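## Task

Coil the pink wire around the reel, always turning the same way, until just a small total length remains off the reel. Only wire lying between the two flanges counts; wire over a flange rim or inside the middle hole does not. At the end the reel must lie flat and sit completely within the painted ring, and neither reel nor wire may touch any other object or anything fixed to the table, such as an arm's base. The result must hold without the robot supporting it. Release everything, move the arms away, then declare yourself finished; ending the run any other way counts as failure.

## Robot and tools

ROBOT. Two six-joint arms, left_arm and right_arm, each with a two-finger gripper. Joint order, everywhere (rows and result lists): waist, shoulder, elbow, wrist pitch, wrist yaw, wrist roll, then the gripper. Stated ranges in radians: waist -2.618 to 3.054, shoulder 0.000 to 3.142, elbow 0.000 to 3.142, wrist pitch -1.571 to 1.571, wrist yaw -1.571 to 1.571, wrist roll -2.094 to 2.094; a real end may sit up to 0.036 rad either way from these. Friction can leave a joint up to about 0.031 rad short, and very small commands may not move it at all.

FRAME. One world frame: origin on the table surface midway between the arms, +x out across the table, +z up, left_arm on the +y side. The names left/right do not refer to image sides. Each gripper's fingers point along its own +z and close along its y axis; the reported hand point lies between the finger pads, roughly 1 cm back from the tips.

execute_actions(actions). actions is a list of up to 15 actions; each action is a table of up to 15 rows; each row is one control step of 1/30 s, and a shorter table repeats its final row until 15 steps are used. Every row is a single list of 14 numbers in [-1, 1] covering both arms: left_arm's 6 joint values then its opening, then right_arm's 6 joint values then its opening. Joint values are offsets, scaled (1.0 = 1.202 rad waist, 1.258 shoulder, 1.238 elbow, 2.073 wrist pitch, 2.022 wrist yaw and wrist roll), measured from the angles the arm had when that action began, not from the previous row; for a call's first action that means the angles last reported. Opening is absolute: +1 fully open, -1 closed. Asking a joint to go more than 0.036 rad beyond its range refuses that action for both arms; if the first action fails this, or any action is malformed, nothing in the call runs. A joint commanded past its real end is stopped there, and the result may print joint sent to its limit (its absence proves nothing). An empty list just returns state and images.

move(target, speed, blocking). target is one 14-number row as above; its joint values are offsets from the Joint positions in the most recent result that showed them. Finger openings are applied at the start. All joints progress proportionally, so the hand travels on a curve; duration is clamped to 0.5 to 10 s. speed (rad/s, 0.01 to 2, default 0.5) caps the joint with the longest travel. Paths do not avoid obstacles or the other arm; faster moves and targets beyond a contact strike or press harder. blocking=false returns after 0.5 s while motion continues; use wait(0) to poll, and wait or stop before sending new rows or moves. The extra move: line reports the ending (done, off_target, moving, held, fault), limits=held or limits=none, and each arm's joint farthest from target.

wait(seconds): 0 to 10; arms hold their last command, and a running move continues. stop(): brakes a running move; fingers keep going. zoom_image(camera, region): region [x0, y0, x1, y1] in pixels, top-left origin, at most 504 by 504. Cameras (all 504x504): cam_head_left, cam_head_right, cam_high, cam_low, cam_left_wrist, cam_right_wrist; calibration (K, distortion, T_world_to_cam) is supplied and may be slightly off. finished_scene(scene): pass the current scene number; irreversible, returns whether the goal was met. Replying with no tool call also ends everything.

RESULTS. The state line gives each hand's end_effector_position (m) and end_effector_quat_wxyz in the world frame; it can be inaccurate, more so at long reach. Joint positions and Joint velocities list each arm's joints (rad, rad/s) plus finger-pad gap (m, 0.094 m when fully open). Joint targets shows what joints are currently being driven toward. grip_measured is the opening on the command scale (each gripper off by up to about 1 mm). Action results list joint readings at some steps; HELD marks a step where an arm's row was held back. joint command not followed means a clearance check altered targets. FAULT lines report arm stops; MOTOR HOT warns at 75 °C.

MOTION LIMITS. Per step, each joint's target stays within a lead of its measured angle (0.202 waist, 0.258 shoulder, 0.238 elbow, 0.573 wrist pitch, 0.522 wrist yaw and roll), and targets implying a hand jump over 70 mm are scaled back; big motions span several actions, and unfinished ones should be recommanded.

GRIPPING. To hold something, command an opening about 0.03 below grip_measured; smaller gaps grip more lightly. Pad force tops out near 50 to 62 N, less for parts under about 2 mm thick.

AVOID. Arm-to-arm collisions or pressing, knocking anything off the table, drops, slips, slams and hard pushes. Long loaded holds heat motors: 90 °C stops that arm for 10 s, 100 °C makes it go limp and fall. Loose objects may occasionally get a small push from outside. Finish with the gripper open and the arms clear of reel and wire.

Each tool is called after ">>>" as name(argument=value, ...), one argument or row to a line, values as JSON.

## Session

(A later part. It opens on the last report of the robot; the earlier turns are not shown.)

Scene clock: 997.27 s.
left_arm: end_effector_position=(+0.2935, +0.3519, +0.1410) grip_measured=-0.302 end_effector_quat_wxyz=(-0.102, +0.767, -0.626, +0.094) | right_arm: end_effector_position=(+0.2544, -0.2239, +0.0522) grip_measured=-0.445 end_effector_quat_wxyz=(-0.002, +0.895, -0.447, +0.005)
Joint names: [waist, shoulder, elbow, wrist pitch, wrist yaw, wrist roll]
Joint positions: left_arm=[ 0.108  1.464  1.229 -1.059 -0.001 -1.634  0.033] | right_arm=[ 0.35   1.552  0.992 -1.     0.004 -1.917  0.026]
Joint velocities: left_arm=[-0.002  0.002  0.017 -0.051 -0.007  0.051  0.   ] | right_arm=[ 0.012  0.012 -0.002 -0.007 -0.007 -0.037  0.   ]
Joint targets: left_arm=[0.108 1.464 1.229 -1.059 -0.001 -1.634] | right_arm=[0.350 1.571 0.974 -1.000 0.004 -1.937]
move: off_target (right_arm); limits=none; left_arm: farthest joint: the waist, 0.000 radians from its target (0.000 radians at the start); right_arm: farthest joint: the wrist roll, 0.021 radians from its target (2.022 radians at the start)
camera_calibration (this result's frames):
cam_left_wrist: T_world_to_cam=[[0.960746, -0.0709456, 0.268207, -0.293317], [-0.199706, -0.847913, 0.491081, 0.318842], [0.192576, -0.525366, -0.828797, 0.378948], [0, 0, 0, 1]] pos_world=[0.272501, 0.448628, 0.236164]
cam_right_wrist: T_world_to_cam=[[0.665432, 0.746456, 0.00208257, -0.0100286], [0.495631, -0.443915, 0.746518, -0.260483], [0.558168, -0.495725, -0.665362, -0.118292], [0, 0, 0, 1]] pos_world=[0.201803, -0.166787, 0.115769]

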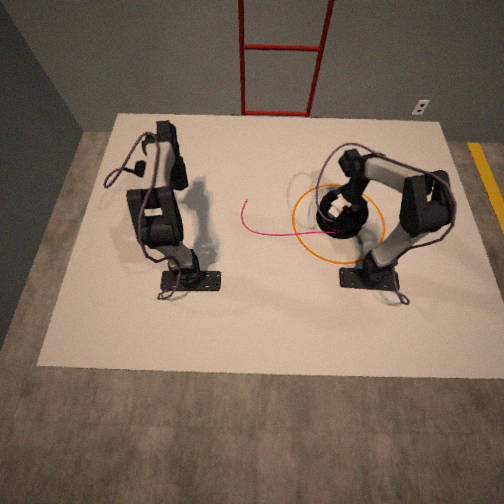

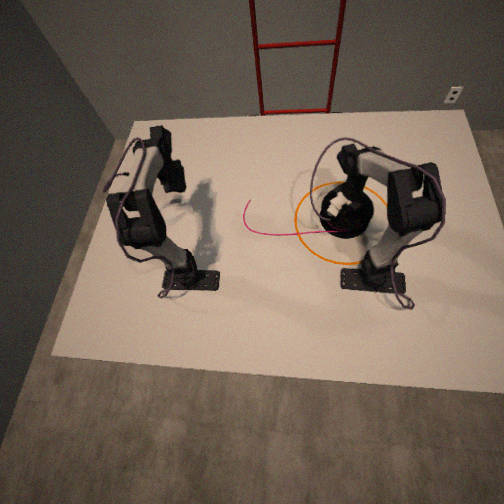

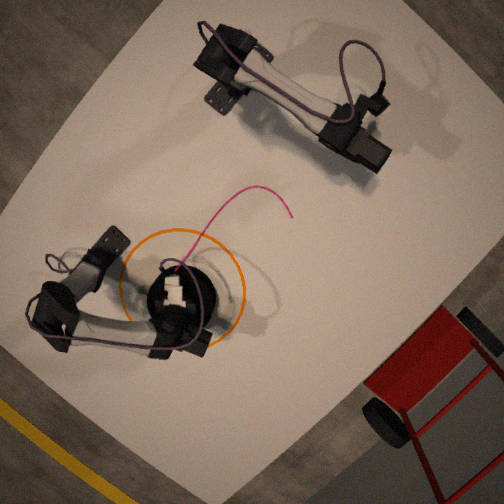

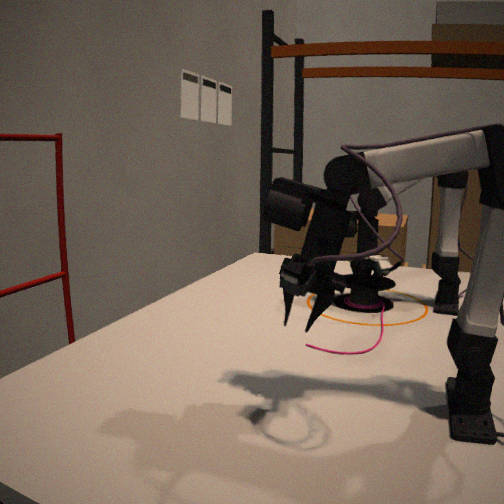

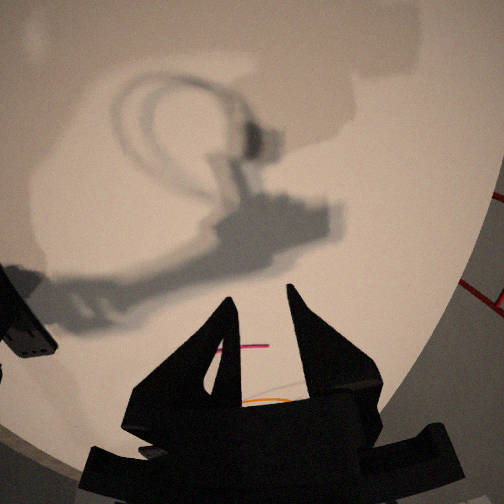

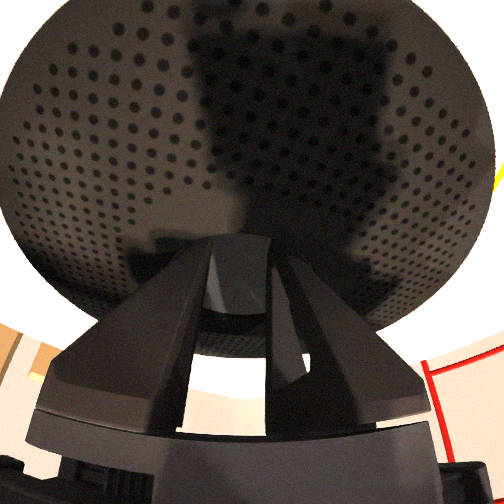

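>>> move(
  target=[0,0,0,0,0,0,-0.3, 0,0,0,0,0,1,-0.75],
  speed=1.6,
)

>>> move(
  target=[0,0,0,0,0,0,-0.3, 0,0,0,0,0,0.985,-0.65],
  speed=1.6,
)

>>> execute_actions(
  actions=[
    [[0,0,0,0,0,0,-0.3, 0,0.005,-0.005,0,0,0,-0.62],[0,0,0,0,0,0,-0.3, 0,0.005,-0.005,0,0,0,-0.59],[0,0,0,0,0,0,-0.3, 0,0.01,-0.01,0,0,0,-0.56],[0,0,0,0,0,0,-0.3, 0,0.015,-0.015,0,0,0,-0.53],[0,0,0,0,0,0,-0.3, 0,0.015,-0.015,0,0,0,-0.5],[0,0,0,0,0,0,-0.3, 0,0.015,-0.015,0,0,0,-0.48],[0,0,0,0,0,0,-0.3, 0,0.015,-0.015,0,0,0,-0.465],[0,0,0,0,0,0,-0.3, 0,0.015,-0.015,0,0,0,-0.45],[0,0,0,0,0,0,-0.3, 0,0.015,-0.015,0,0,0,-0.438]],
  ],
)

>>> move(
  target=[0,0,0,0,0,0,-0.3, 0,0.015,-0.015,0,0,-1,-0.438],
  speed=1.0,
)

Scene clock: 1008.70 s.
left_arm: end_effector_position=(+0.2935, +0.3519, +0.1410) grip_measured=-0.302 end_effector_quat_wxyz=(-0.102, +0.767, -0.626, +0.094) | right_arm: end_effector_position=(+0.2544, -0.2239, +0.0522) grip_measured=-0.748 end_effector_quat_wxyz=(+0.006, -0.101, +0.995, -0.001)
Joint names: [waist, shoulder, elbow, wrist pitch, wrist yaw, wrist roll]
Joint positions: left_arm=[ 0.108  1.464  1.229 -1.059 -0.001 -1.634  0.033] | right_arm=[ 0.35   1.552  0.992 -1.     0.004  0.097  0.012]
Joint velocities: left_arm=[ 0.017 -0.012  0.002 -0.037 -0.037  0.022 -0.001] | right_arm=[-0.012  0.002 -0.012 -0.066  0.007 -0.022  0.   ]
Joint targets: left_arm=[0.108 1.464 1.229 -1.059 -0.001 -1.634] | right_arm=[0.350 1.552 0.992 -1.000 0.004 0.105]
move: done; limits=none; left_arm: farthest joint: the waist, 0.000 radians from its target (0.000 radians at the start); right_arm: farthest joint: the wrist roll, 0.008 radians from its target (2.023 radians at the start)
camera_calibration (this result's frames):
cam_left_wrist: T_world_to_cam=[[0.960746, -0.0709456, 0.268207, -0.293317], [-0.199706, -0.847913, 0.491081, 0.318842], [0.192576, -0.525366, -0.828797, 0.378948], [0, 0, 0, 1]] pos_world=[0.272501, 0.448628, 0.236164]
cam_right_wrist: T_world_to_cam=[[0.38954, -0.92101, -0.000394267, -0.31307], [-0.62548, -0.26486, 0.73391, 0.0654452], [-0.676042, -0.28564, -0.679247, 0.243419], [0, 0, 0, 1]] pos_world=[0.32745, -0.201476, 0.117187]

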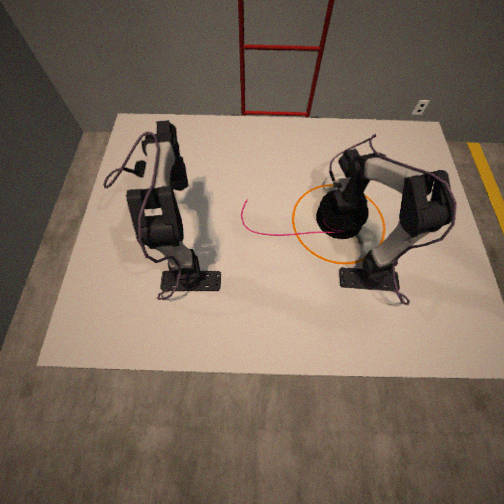

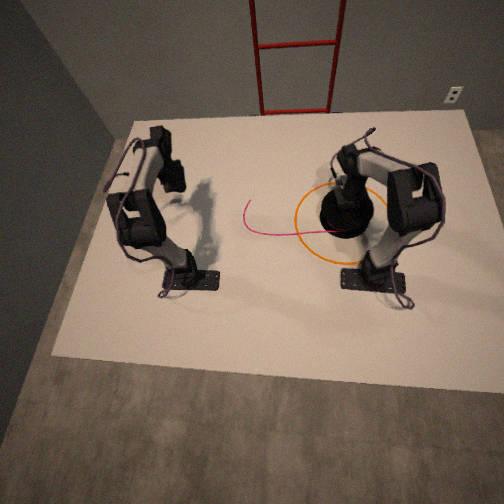

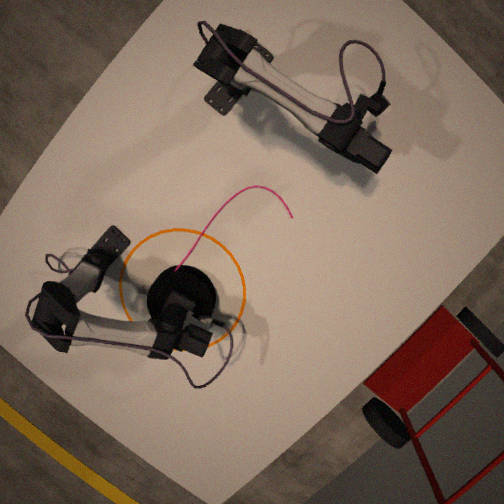

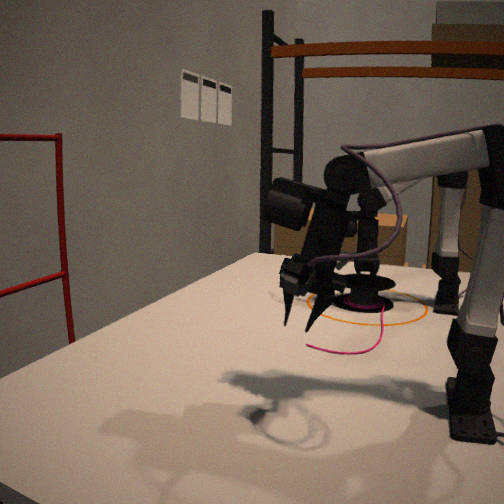

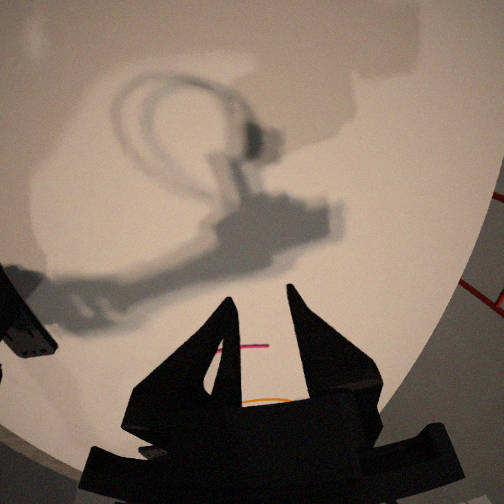

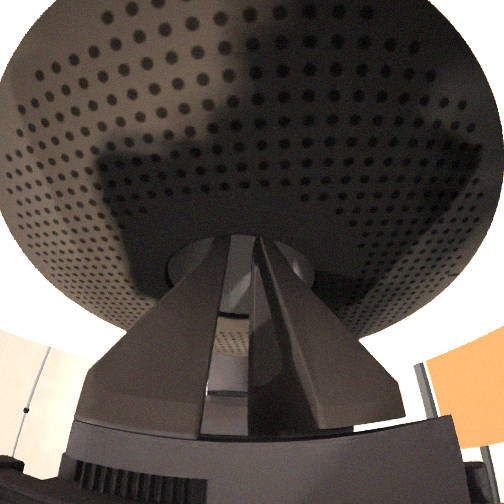

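Scene clock: 1011.03 s.
left_arm: end_effector_position=(+0.2935, +0.3519, +0.1410) grip_measured=-0.302 end_effector_quat_wxyz=(-0.102, +0.767, -0.626, +0.094) | right_arm: end_effector_position=(+0.2544, -0.2239, +0.0522) grip_measured=-0.652 end_effector_quat_wxyz=(+0.004, +0.778, +0.629, +0.004)
Joint names: [waist, shoulder, elbow, wrist pitch, wrist yaw, wrist roll]
Joint positions: left_arm=[ 0.108  1.464  1.229 -1.059 -0.001 -1.634  0.033] | right_arm=[ 0.35   1.552  0.992 -1.     0.004  2.08   0.016]
Joint velocities: left_arm=[-0.007  0.002  0.012  0.022 -0.022 -0.066 -0.   ] | right_arm=[-0.012 -0.012 -0.022  0.051 -0.007 -0.007 -0.001]
Joint targets: left_arm=[0.108 1.464 1.229 -1.059 -0.001 -1.634] | right_arm=[0.350 1.552 0.992 -1.000 0.004 2.088]
move: done; limits=none; left_arm: farthest joint: the waist, 0.000 radians from its target (0.000 radians at the start); right_arm: farthest joint: the wrist roll, 0.009 radians from its target (1.992 radians at the start)
camera_calibration (this result's frames):
cam_left_wrist: T_world_to_cam=[[0.960746, -0.0709456, 0.268207, -0.293317], [-0.199706, -0.847913, 0.491081, 0.318842], [0.192576, -0.525366, -0.828797, 0.378948], [0, 0, 0, 1]] pos_world=[0.272501, 0.448628, 0.236164]
cam_right_wrist: T_world_to_cam=[[-0.999791, 0.0123867, -0.0162797, 0.250155], [-0.00373211, 0.67202, 0.740523, 0.116715], [0.0201129, 0.740429, -0.671833, 0.29569], [0, 0, 0, 1]] pos_world=[0.244591, -0.300471, 0.116297]

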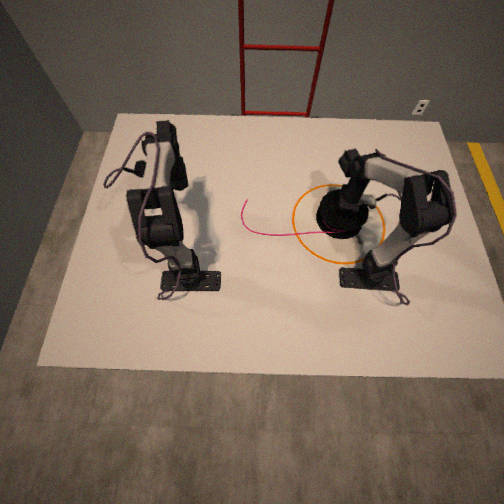

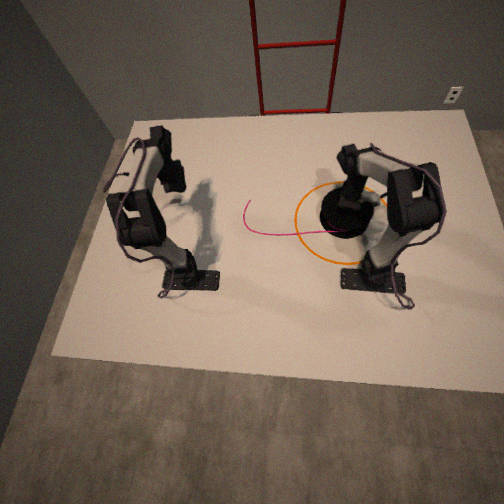

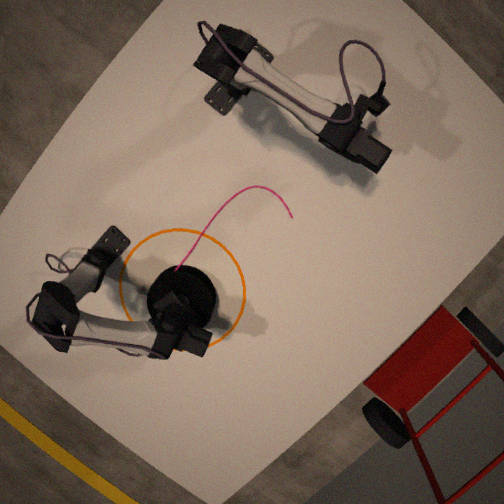

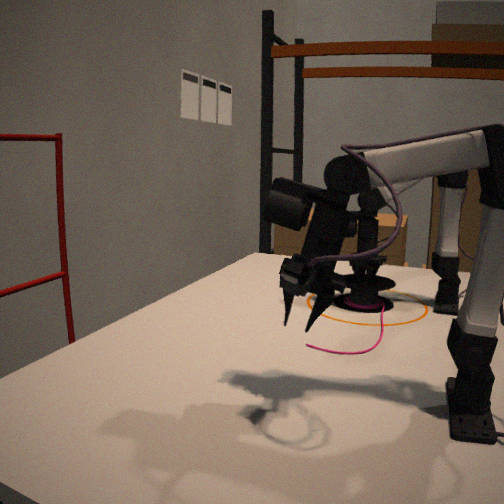

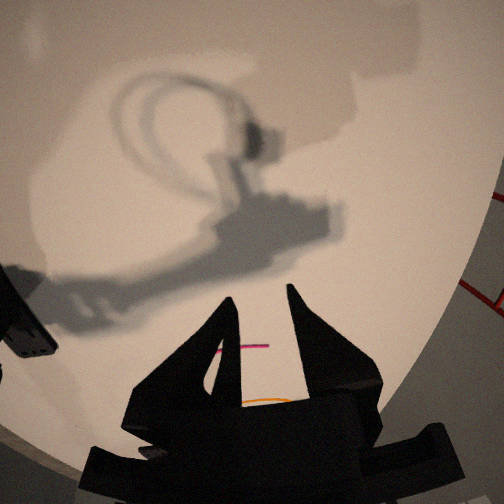

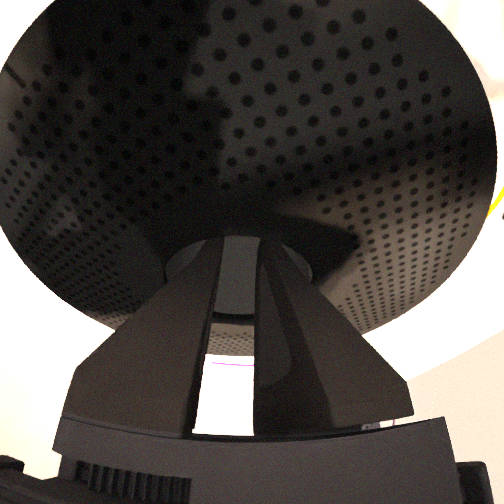

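Scene clock: 1011.53 s.
left_arm: end_effector_position=(+0.2935, +0.3519, +0.1410) grip_measured=-0.302 end_effector_quat_wxyz=(-0.102, +0.767, -0.626, +0.094) | right_arm: end_effector_position=(+0.2544, -0.2239, +0.0522) grip_measured=-0.445 end_effector_quat_wxyz=(+0.004, +0.778, +0.629, +0.004)
Joint names: [waist, shoulder, elbow, wrist pitch, wrist yaw, wrist roll]
Joint positions: left_arm=[ 0.108  1.464  1.229 -1.059 -0.001 -1.634  0.033] | right_arm=[ 0.35   1.552  0.992 -1.     0.004  2.08   0.026]
Joint velocities: left_arm=[ 0.002  0.002  0.012 -0.022  0.037 -0.051  0.001] | right_arm=[-0.007  0.002  0.002 -0.007 -0.066 -0.037  0.001]
Joint targets: left_arm=[0.108 1.464 1.229 -1.059 -0.001 -1.634] | right_arm=[0.350 1.571 0.974 -1.000 0.004 2.080]
Step readings (joint positions):
0: left_arm=[0.108 1.464 1.229 -1.059 -0.001 -1.634] | right_arm=[0.350 1.552 0.992 -1.000 0.004 2.080]
1: left_arm=[0.108 1.464 1.229 -1.059 -0.001 -1.634] | right_arm=[0.350 1.552 0.992 -1.000 0.004 2.080]
2: left_arm=[0.108 1.464 1.229 -1.059 -0.001 -1.634] | right_arm=[0.350 1.552 0.992 -1.000 0.004 2.080]
4: left_arm=[0.108 1.464 1.229 -1.059 -0.001 -1.634] | right_arm=[0.350 1.552 0.992 -1.000 0.004 2.080]
8: left_arm=[0.108 1.464 1.229 -1.059 -0.001 -1.634] | right_arm=[0.350 1.552 0.992 -1.000 0.004 2.080]
15: Joint positions above
camera_calibration (this result's frames):
cam_left_wrist: T_world_to_cam=[[0.960746, -0.0709456, 0.268207, -0.293317], [-0.199706, -0.847913, 0.491081, 0.318842], [0.192576, -0.525366, -0.828797, 0.378948], [0, 0, 0, 1]] pos_world=[0.272501, 0.448628, 0.236164]
cam_right_wrist: T_world_to_cam=[[-0.999791, 0.0123867, -0.0162797, 0.250155], [-0.00373211, 0.67202, 0.740523, 0.116715], [0.0201129, 0.740429, -0.671833, 0.29569], [0, 0, 0, 1]] pos_world=[0.244591, -0.300471, 0.116297]

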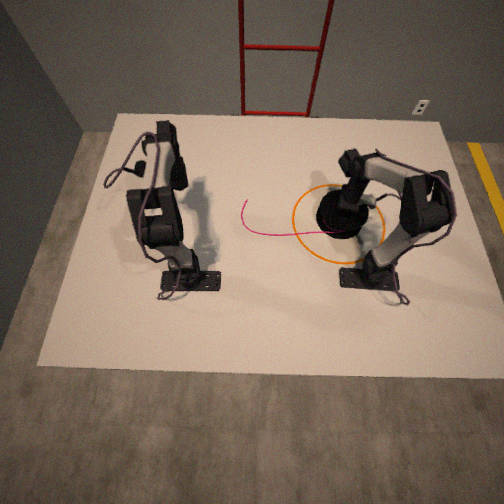

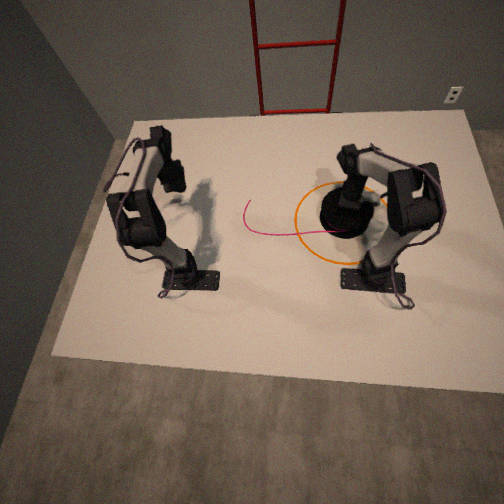

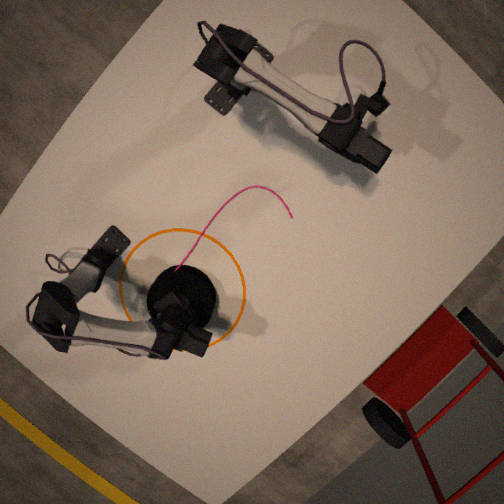

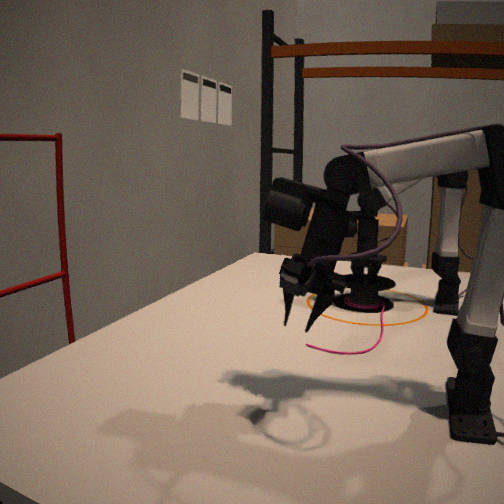

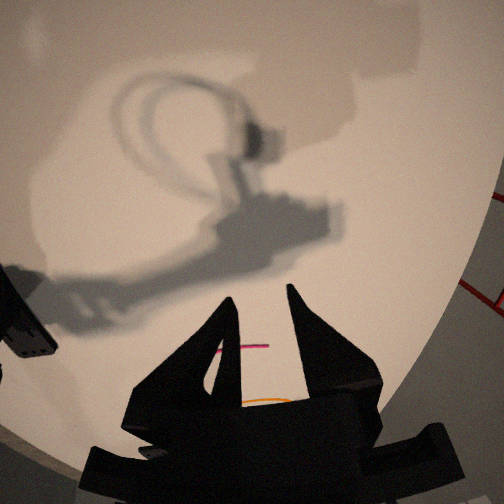

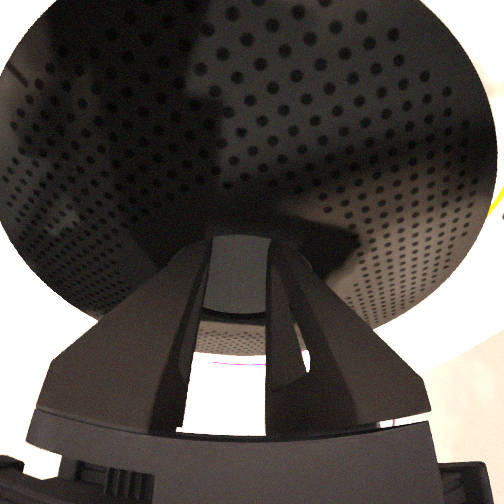

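Scene clock: 1014.50 s.
left_arm: end_effector_position=(+0.2935, +0.3519, +0.1410) grip_measured=-0.302 end_effector_quat_wxyz=(-0.102, +0.767, -0.626, +0.094) | right_arm: end_effector_position=(+0.2544, -0.2239, +0.0522) grip_measured=-0.443 end_effector_quat_wxyz=(+0.006, -0.109, +0.994, -0.001)
Joint names: [waist, shoulder, elbow, wrist pitch, wrist yaw, wrist roll]
Joint positions: left_arm=[ 0.108  1.464  1.229 -1.059 -0.001 -1.634  0.033] | right_arm=[ 0.35   1.552  0.992 -1.     0.004  0.079  0.026]
Joint velocities: left_arm=[ 0.007 -0.007 -0.017 -0.051 -0.066  0.022  0.001] | right_arm=[-0.002 -0.002 -0.002 -0.037  0.037  0.066  0.   ]
Joint targets: left_arm=[0.108 1.464 1.229 -1.059 -0.001 -1.634] | right_arm=[0.350 1.571 0.974 -1.000 0.004 0.058]
move: off_target (right_arm); limits=none; left_arm: farthest joint: the waist, 0.000 radians from its target (0.000 radians at the start); right_arm: farthest joint: the wrist roll, 0.021 radians from its target (2.022 radians at the start)
camera_calibration (this result's frames):
cam_left_wrist: T_world_to_cam=[[0.960746, -0.0709456, 0.268207, -0.293317], [-0.199706, -0.847913, 0.491081, 0.318842], [0.192576, -0.525366, -0.828797, 0.378948], [0, 0, 0, 1]] pos_world=[0.272501, 0.448628, 0.236164]
cam_right_wrist: T_world_to_cam=[[0.405988, -0.913878, -0.000212847, -0.315667], [-0.620628, -0.275883, 0.733968, 0.0617397], [-0.670816, -0.29785, -0.679184, 0.239353], [0, 0, 0, 1]] pos_world=[0.327036, -0.200157, 0.117182]

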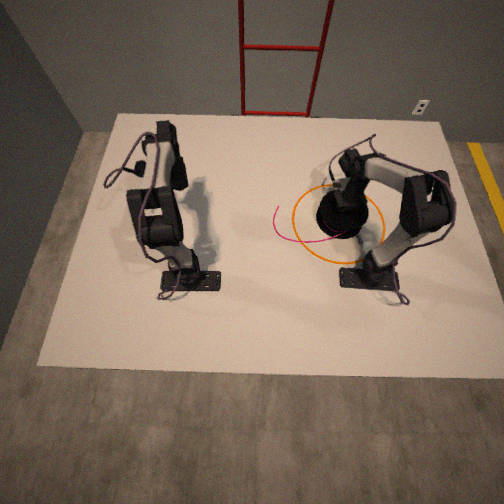

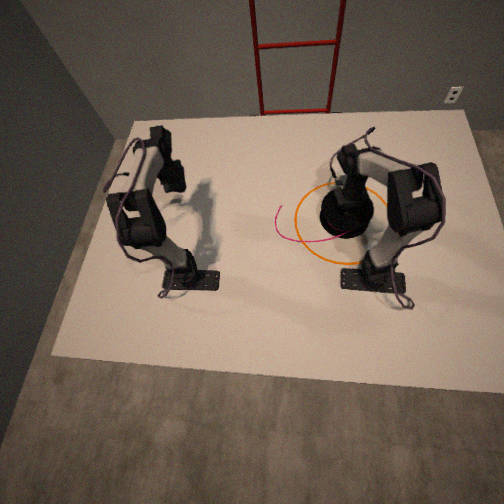

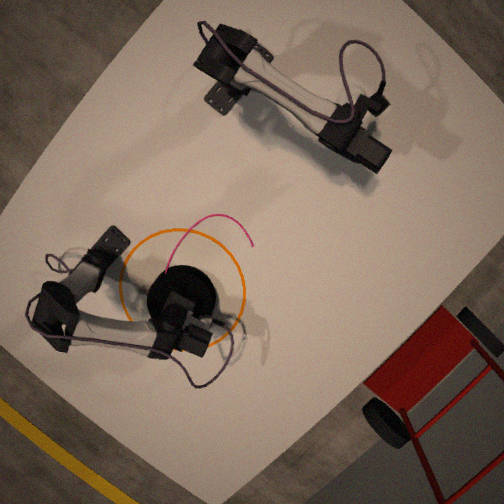

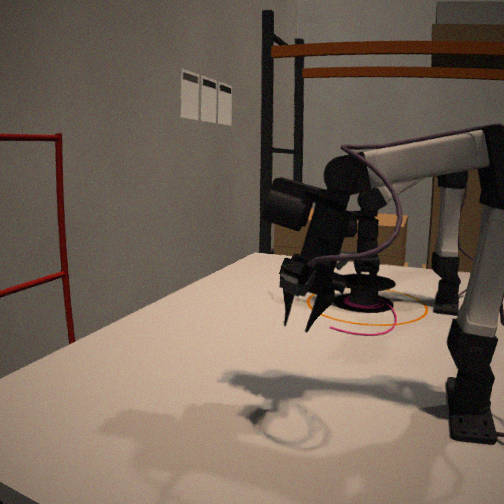

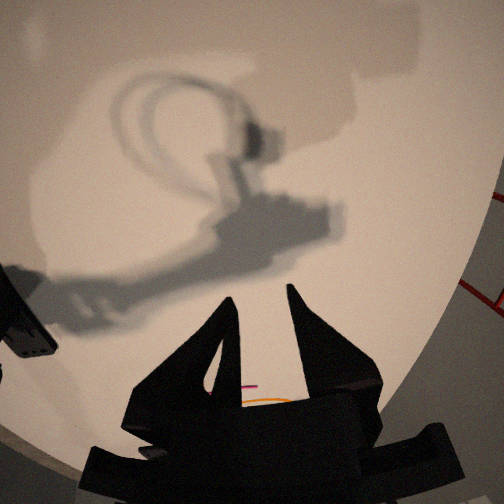

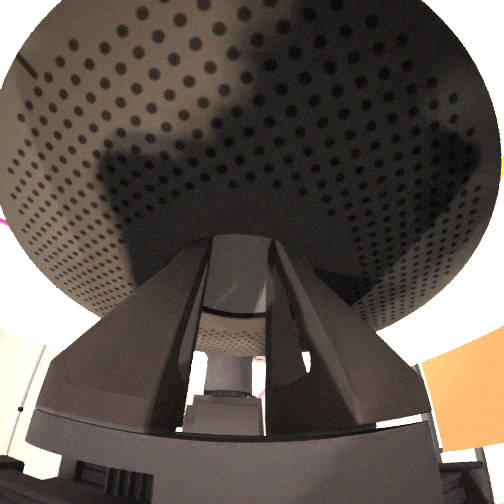

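>>> zoom_image(
  camera="cam_high",
  region=[100, 195, 280, 375],
)

>>> zoom_image(
  camera="cam_head_left",
  region=[260, 170, 400, 280],
)

Region (100, 195, 280, 375) of cam_high's 504x504 image, scaled by 2.800, with more detail than that image has.

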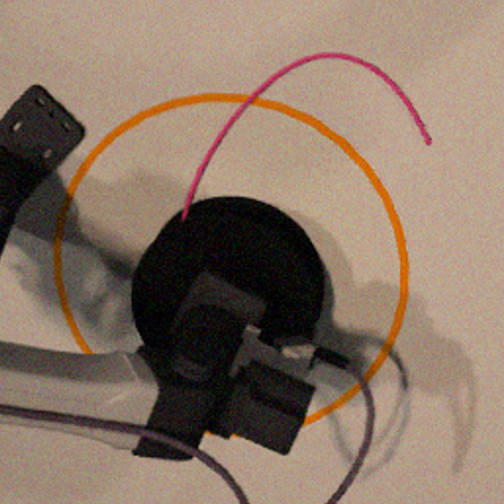

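Region (260, 170, 400, 280) of cam_head_left's 504x504 image, scaled by 3.600, with more detail than that image has; it fills the top 396 rows of this view, and the rest is white.

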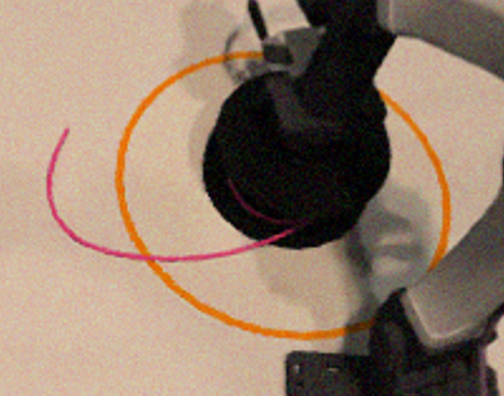

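>>> move(
  target=[-0.836,0.25,-0.035,0.245,0,-0.13,-1.0, 0,0.015,-0.015,0,0,0,-0.438],
  speed=0.8,
)

Scene clock: 1083.53 s.
left_arm: end_effector_position=(+0.2546, -0.0104, +0.0753) grip_measured=-0.992 end_effector_quat_wxyz=(+0.044, -0.474, +0.851, -0.221) | right_arm: end_effector_position=(+0.2544, -0.2239, +0.0522) grip_measured=-0.443 end_effector_quat_wxyz=(+0.006, -0.109, +0.994, -0.001)
Joint names: [waist, shoulder, elbow, wrist pitch, wrist yaw, wrist roll]
Joint positions: left_arm=[-0.901  1.76   1.211 -0.567 -0.002 -1.888  0.   ] | right_arm=[ 0.35   1.552  0.992 -1.     0.004  0.079  0.026]
Joint velocities: left_arm=[-0.002 -0.002  0.002 -0.022 -0.022 -0.007 -0.   ] | right_arm=[-0.002  0.022 -0.017 -0.066  0.007  0.051 -0.   ]
Joint targets: left_arm=[-0.897 1.778 1.186 -0.551 -0.001 -1.897] | right_arm=[0.350 1.571 0.974 -1.000 0.004 0.079]
move: off_target (left_arm); limits=none; left_arm: farthest joint: the elbow, 0.025 radians from its target (0.044 radians at the start); right_arm: farthest joint: the elbow, 0.019 radians from its target (0.019 radians at the start)
camera_calibration (this result's frames):
cam_left_wrist: T_world_to_cam=[[0.616054, -0.653793, 0.439354, -0.195268], [-0.76815, -0.375125, 0.518871, 0.183637], [-0.174422, -0.657142, -0.733308, 0.226488], [0, 0, 0, 1]] pos_world=[0.30086, 0.0900568, 0.156594]
cam_right_wrist: T_world_to_cam=[[0.405988, -0.913878, -0.000212847, -0.315667], [-0.620628, -0.275883, 0.733968, 0.0617397], [-0.670816, -0.29785, -0.679184, 0.239353], [0, 0, 0, 1]] pos_world=[0.327036, -0.200157, 0.117182]

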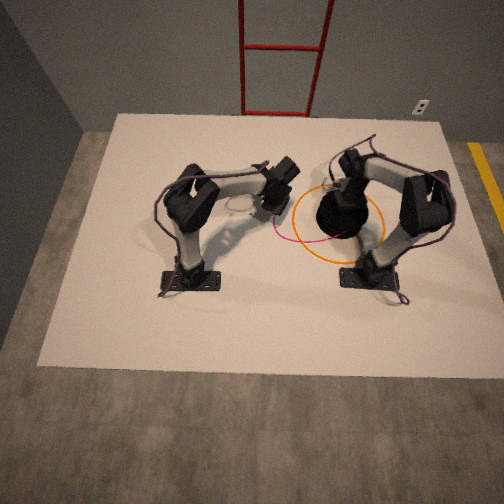

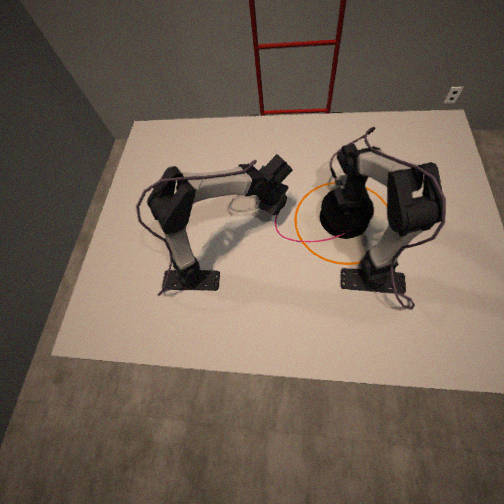

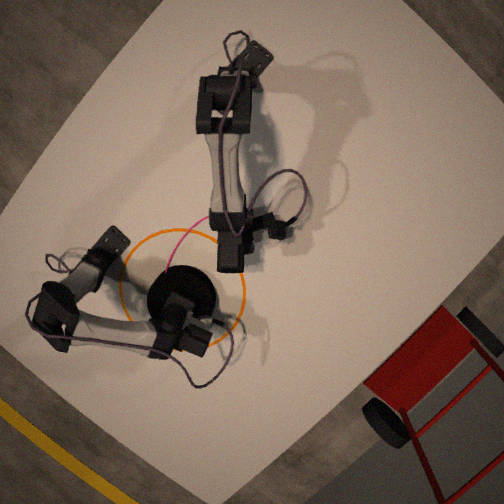

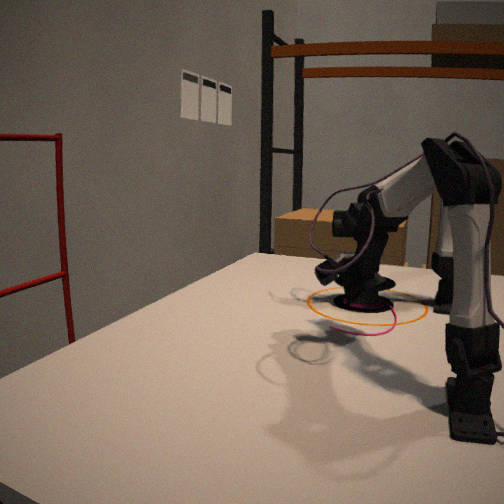

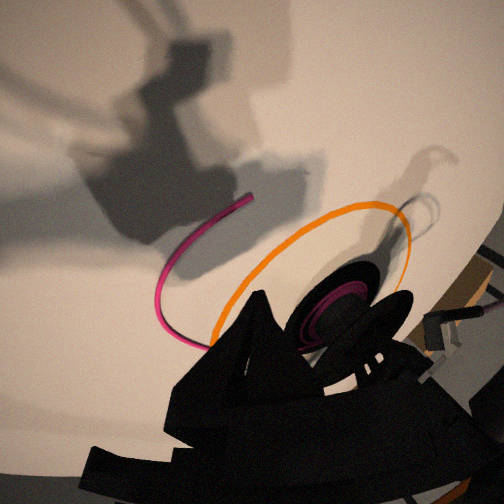

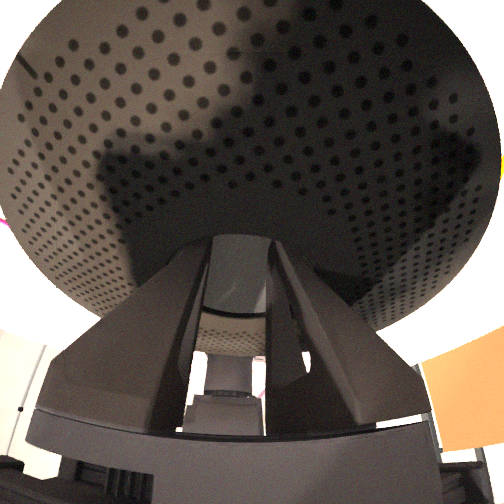

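>>> move(
  target=[-0.353,0.122,-0.035,0.11,0,-0.06,-1.0, 0,0.015,-0.015,0,0,0,-0.438],
  speed=0.5,
)

Scene clock: 1088.87 s.
left_arm: end_effector_position=(+0.1073, -0.1250, +0.0377) grip_measured=-0.992 end_effector_quat_wxyz=(-0.018, -0.333, +0.908, -0.254) | right_arm: end_effector_position=(+0.2544, -0.2239, +0.0522) grip_measured=-0.443 end_effector_quat_wxyz=(+0.006, -0.109, +0.994, -0.001)
Joint names: [waist, shoulder, elbow, wrist pitch, wrist yaw, wrist roll]
Joint positions: left_arm=[-1.328  1.893  1.192 -0.353 -0.004 -2.     0.   ] | right_arm=[ 0.35   1.552  0.992 -1.     0.004  0.079  0.026]
Joint velocities: left_arm=[-0.002  0.007 -0.012  0.022 -0.066 -0.007 -0.   ] | right_arm=[0.007 0.017 0.002 0.051 0.066 0.007 0.   ]
Joint targets: left_arm=[-1.325 1.913 1.167 -0.338 -0.002 -2.009] | right_arm=[0.350 1.571 0.974 -1.000 0.004 0.079]
move: off_target (left_arm); limits=none; left_arm: farthest joint: the elbow, 0.024 radians from its target (0.043 radians at the start); right_arm: farthest joint: the elbow, 0.019 radians from its target (0.019 radians at the start)
camera_calibration (this result's frames):
cam_left_wrist: T_world_to_cam=[[0.386945, -0.782713, 0.487477, -0.15621], [-0.832411, -0.0690725, 0.549838, 0.0909853], [-0.396694, -0.618538, -0.678266, 0.124538], [0, 0, 0, 1]] pos_world=[0.185585, -0.0389513, 0.110591]
cam_right_wrist: T_world_to_cam=[[0.40564, -0.914033, -0.000216691, -0.315613], [-0.620733, -0.27565, 0.733967, 0.0618189], [-0.67093, -0.297592, -0.679185, 0.23944], [0, 0, 0, 1]] pos_world=[0.327045, -0.200185, 0.117182]

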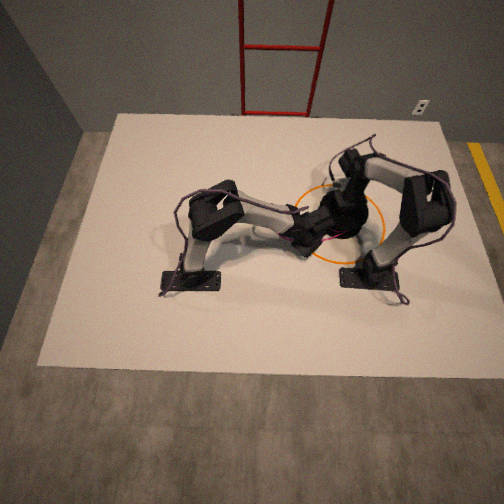

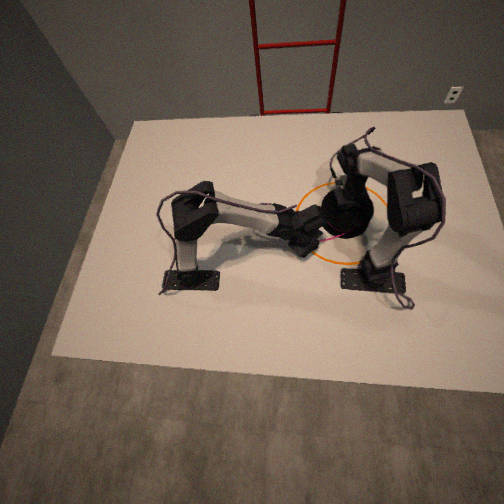

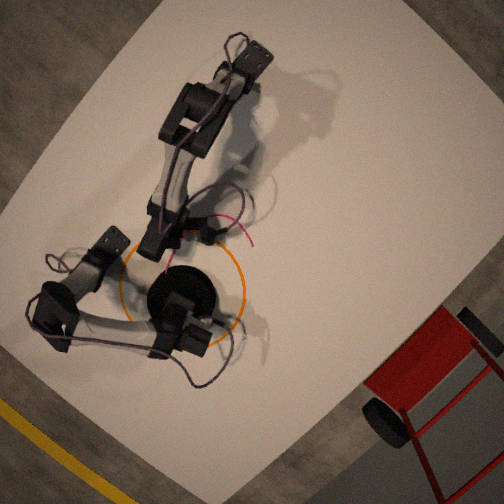

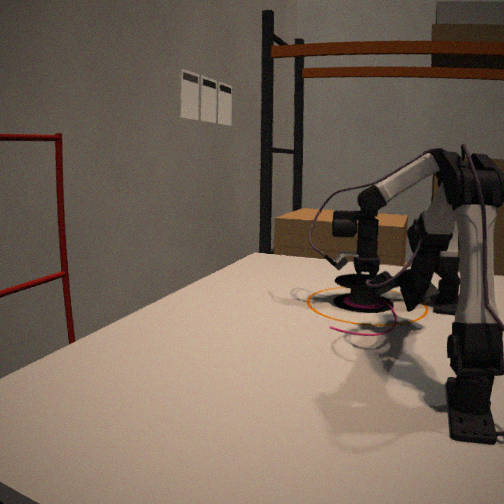

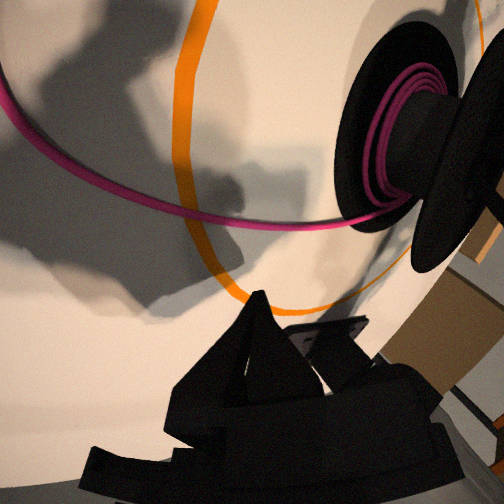

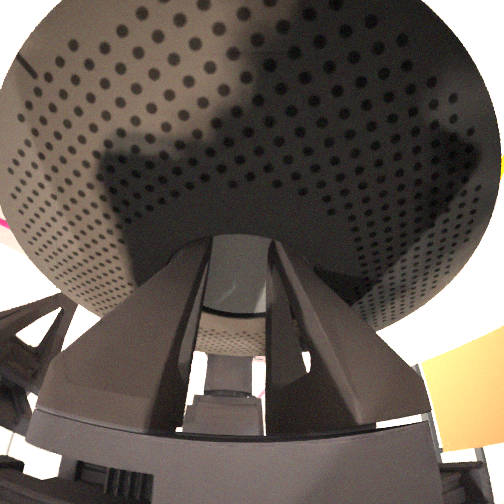

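>>> move(
  target=[0,0.068,-0.02,0,0,0,-1.0, 0,0.015,-0.015,0,0,0,-0.438],
  speed=0.1,
)

Scene clock: 1093.97 s.
left_arm: end_effector_position=(+0.1059, -0.1200, +0.0121) grip_measured=-0.992 end_effector_quat_wxyz=(-0.016, -0.335, +0.914, -0.226) | right_arm: end_effector_position=(+0.2544, -0.2239, +0.0522) grip_measured=-0.443 end_effector_quat_wxyz=(+0.006, -0.109, +0.994, -0.001)
Joint names: [waist, shoulder, elbow, wrist pitch, wrist yaw, wrist roll]
Joint positions: left_arm=[-1.328  1.953  1.192 -0.353 -0.004 -2.     0.   ] | right_arm=[ 0.35   1.552  0.992 -1.     0.004  0.079  0.026]
Joint velocities: left_arm=[ 0.007 -0.012 -0.007  0.007 -0.095  0.022  0.001] | right_arm=[-0.017  0.002  0.017 -0.037 -0.007 -0.066  0.001]
Joint targets: left_arm=[-1.328 1.979 1.167 -0.353 -0.004 -2.000] | right_arm=[0.350 1.571 0.974 -1.000 0.004 0.079]
move: off_target (left_arm); limits=none; left_arm: farthest joint: the shoulder, 0.025 radians from its target (0.085 radians at the start); right_arm: farthest joint: the elbow, 0.019 radians from its target (0.019 radians at the start)
camera_calibration (this result's frames):
cam_left_wrist: T_world_to_cam=[[0.394306, -0.80901, 0.43592, -0.142642], [-0.823578, -0.100628, 0.558205, 0.0994106], [-0.407728, -0.579118, -0.705961, 0.115941], [0, 0, 0, 1]] pos_world=[0.185389, -0.0382522, 0.0885389]
cam_right_wrist: T_world_to_cam=[[0.40564, -0.914033, -0.000216691, -0.315613], [-0.620733, -0.27565, 0.733967, 0.0618189], [-0.67093, -0.297592, -0.679185, 0.23944], [0, 0, 0, 1]] pos_world=[0.327045, -0.200185, 0.117182]

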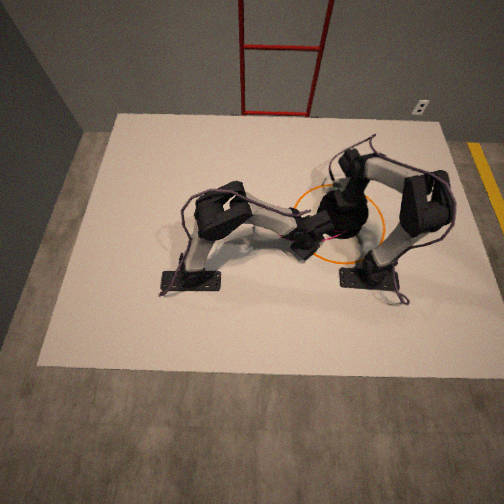

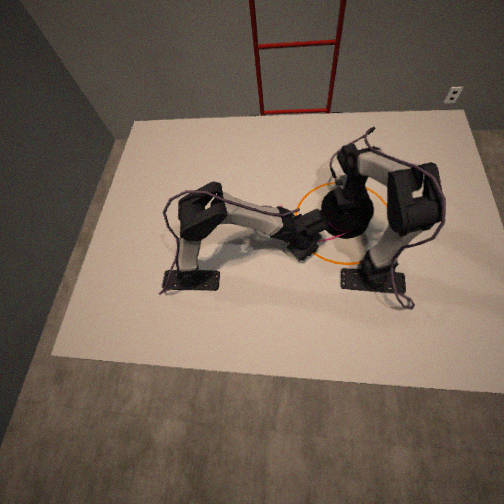

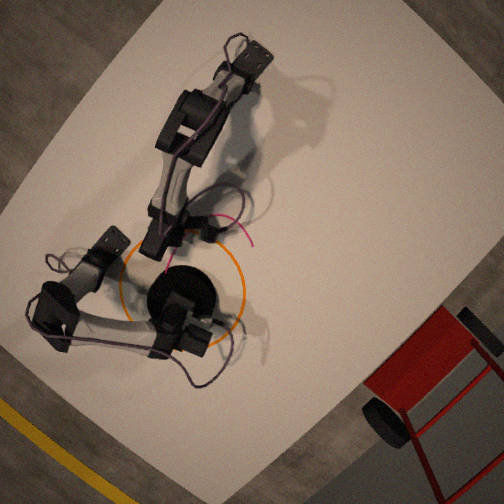

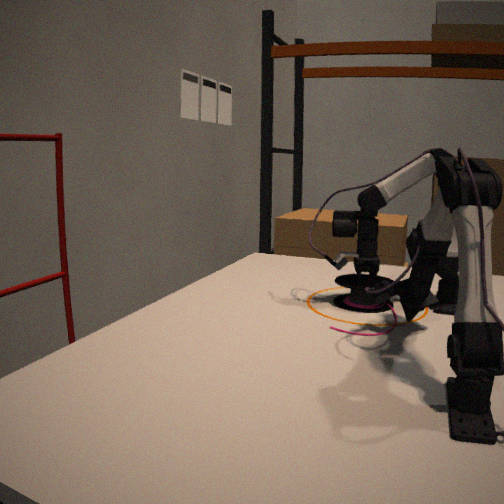

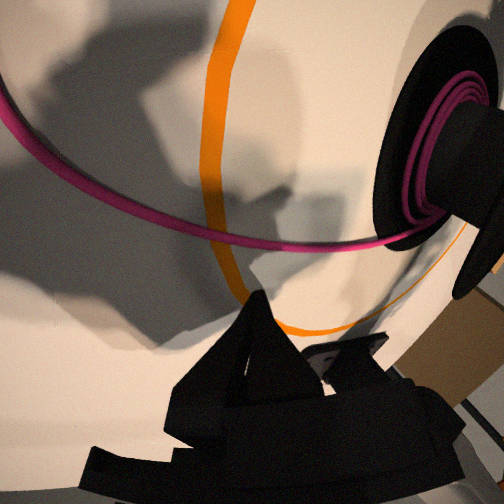

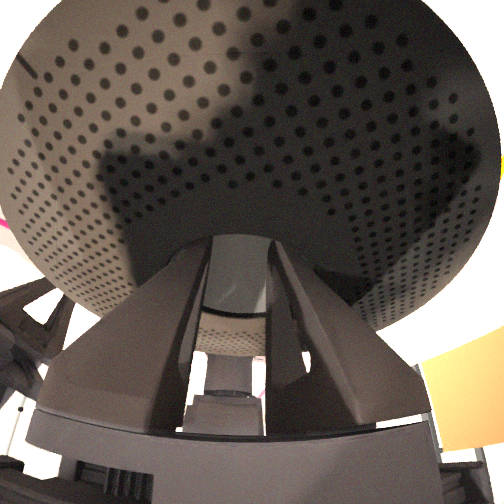

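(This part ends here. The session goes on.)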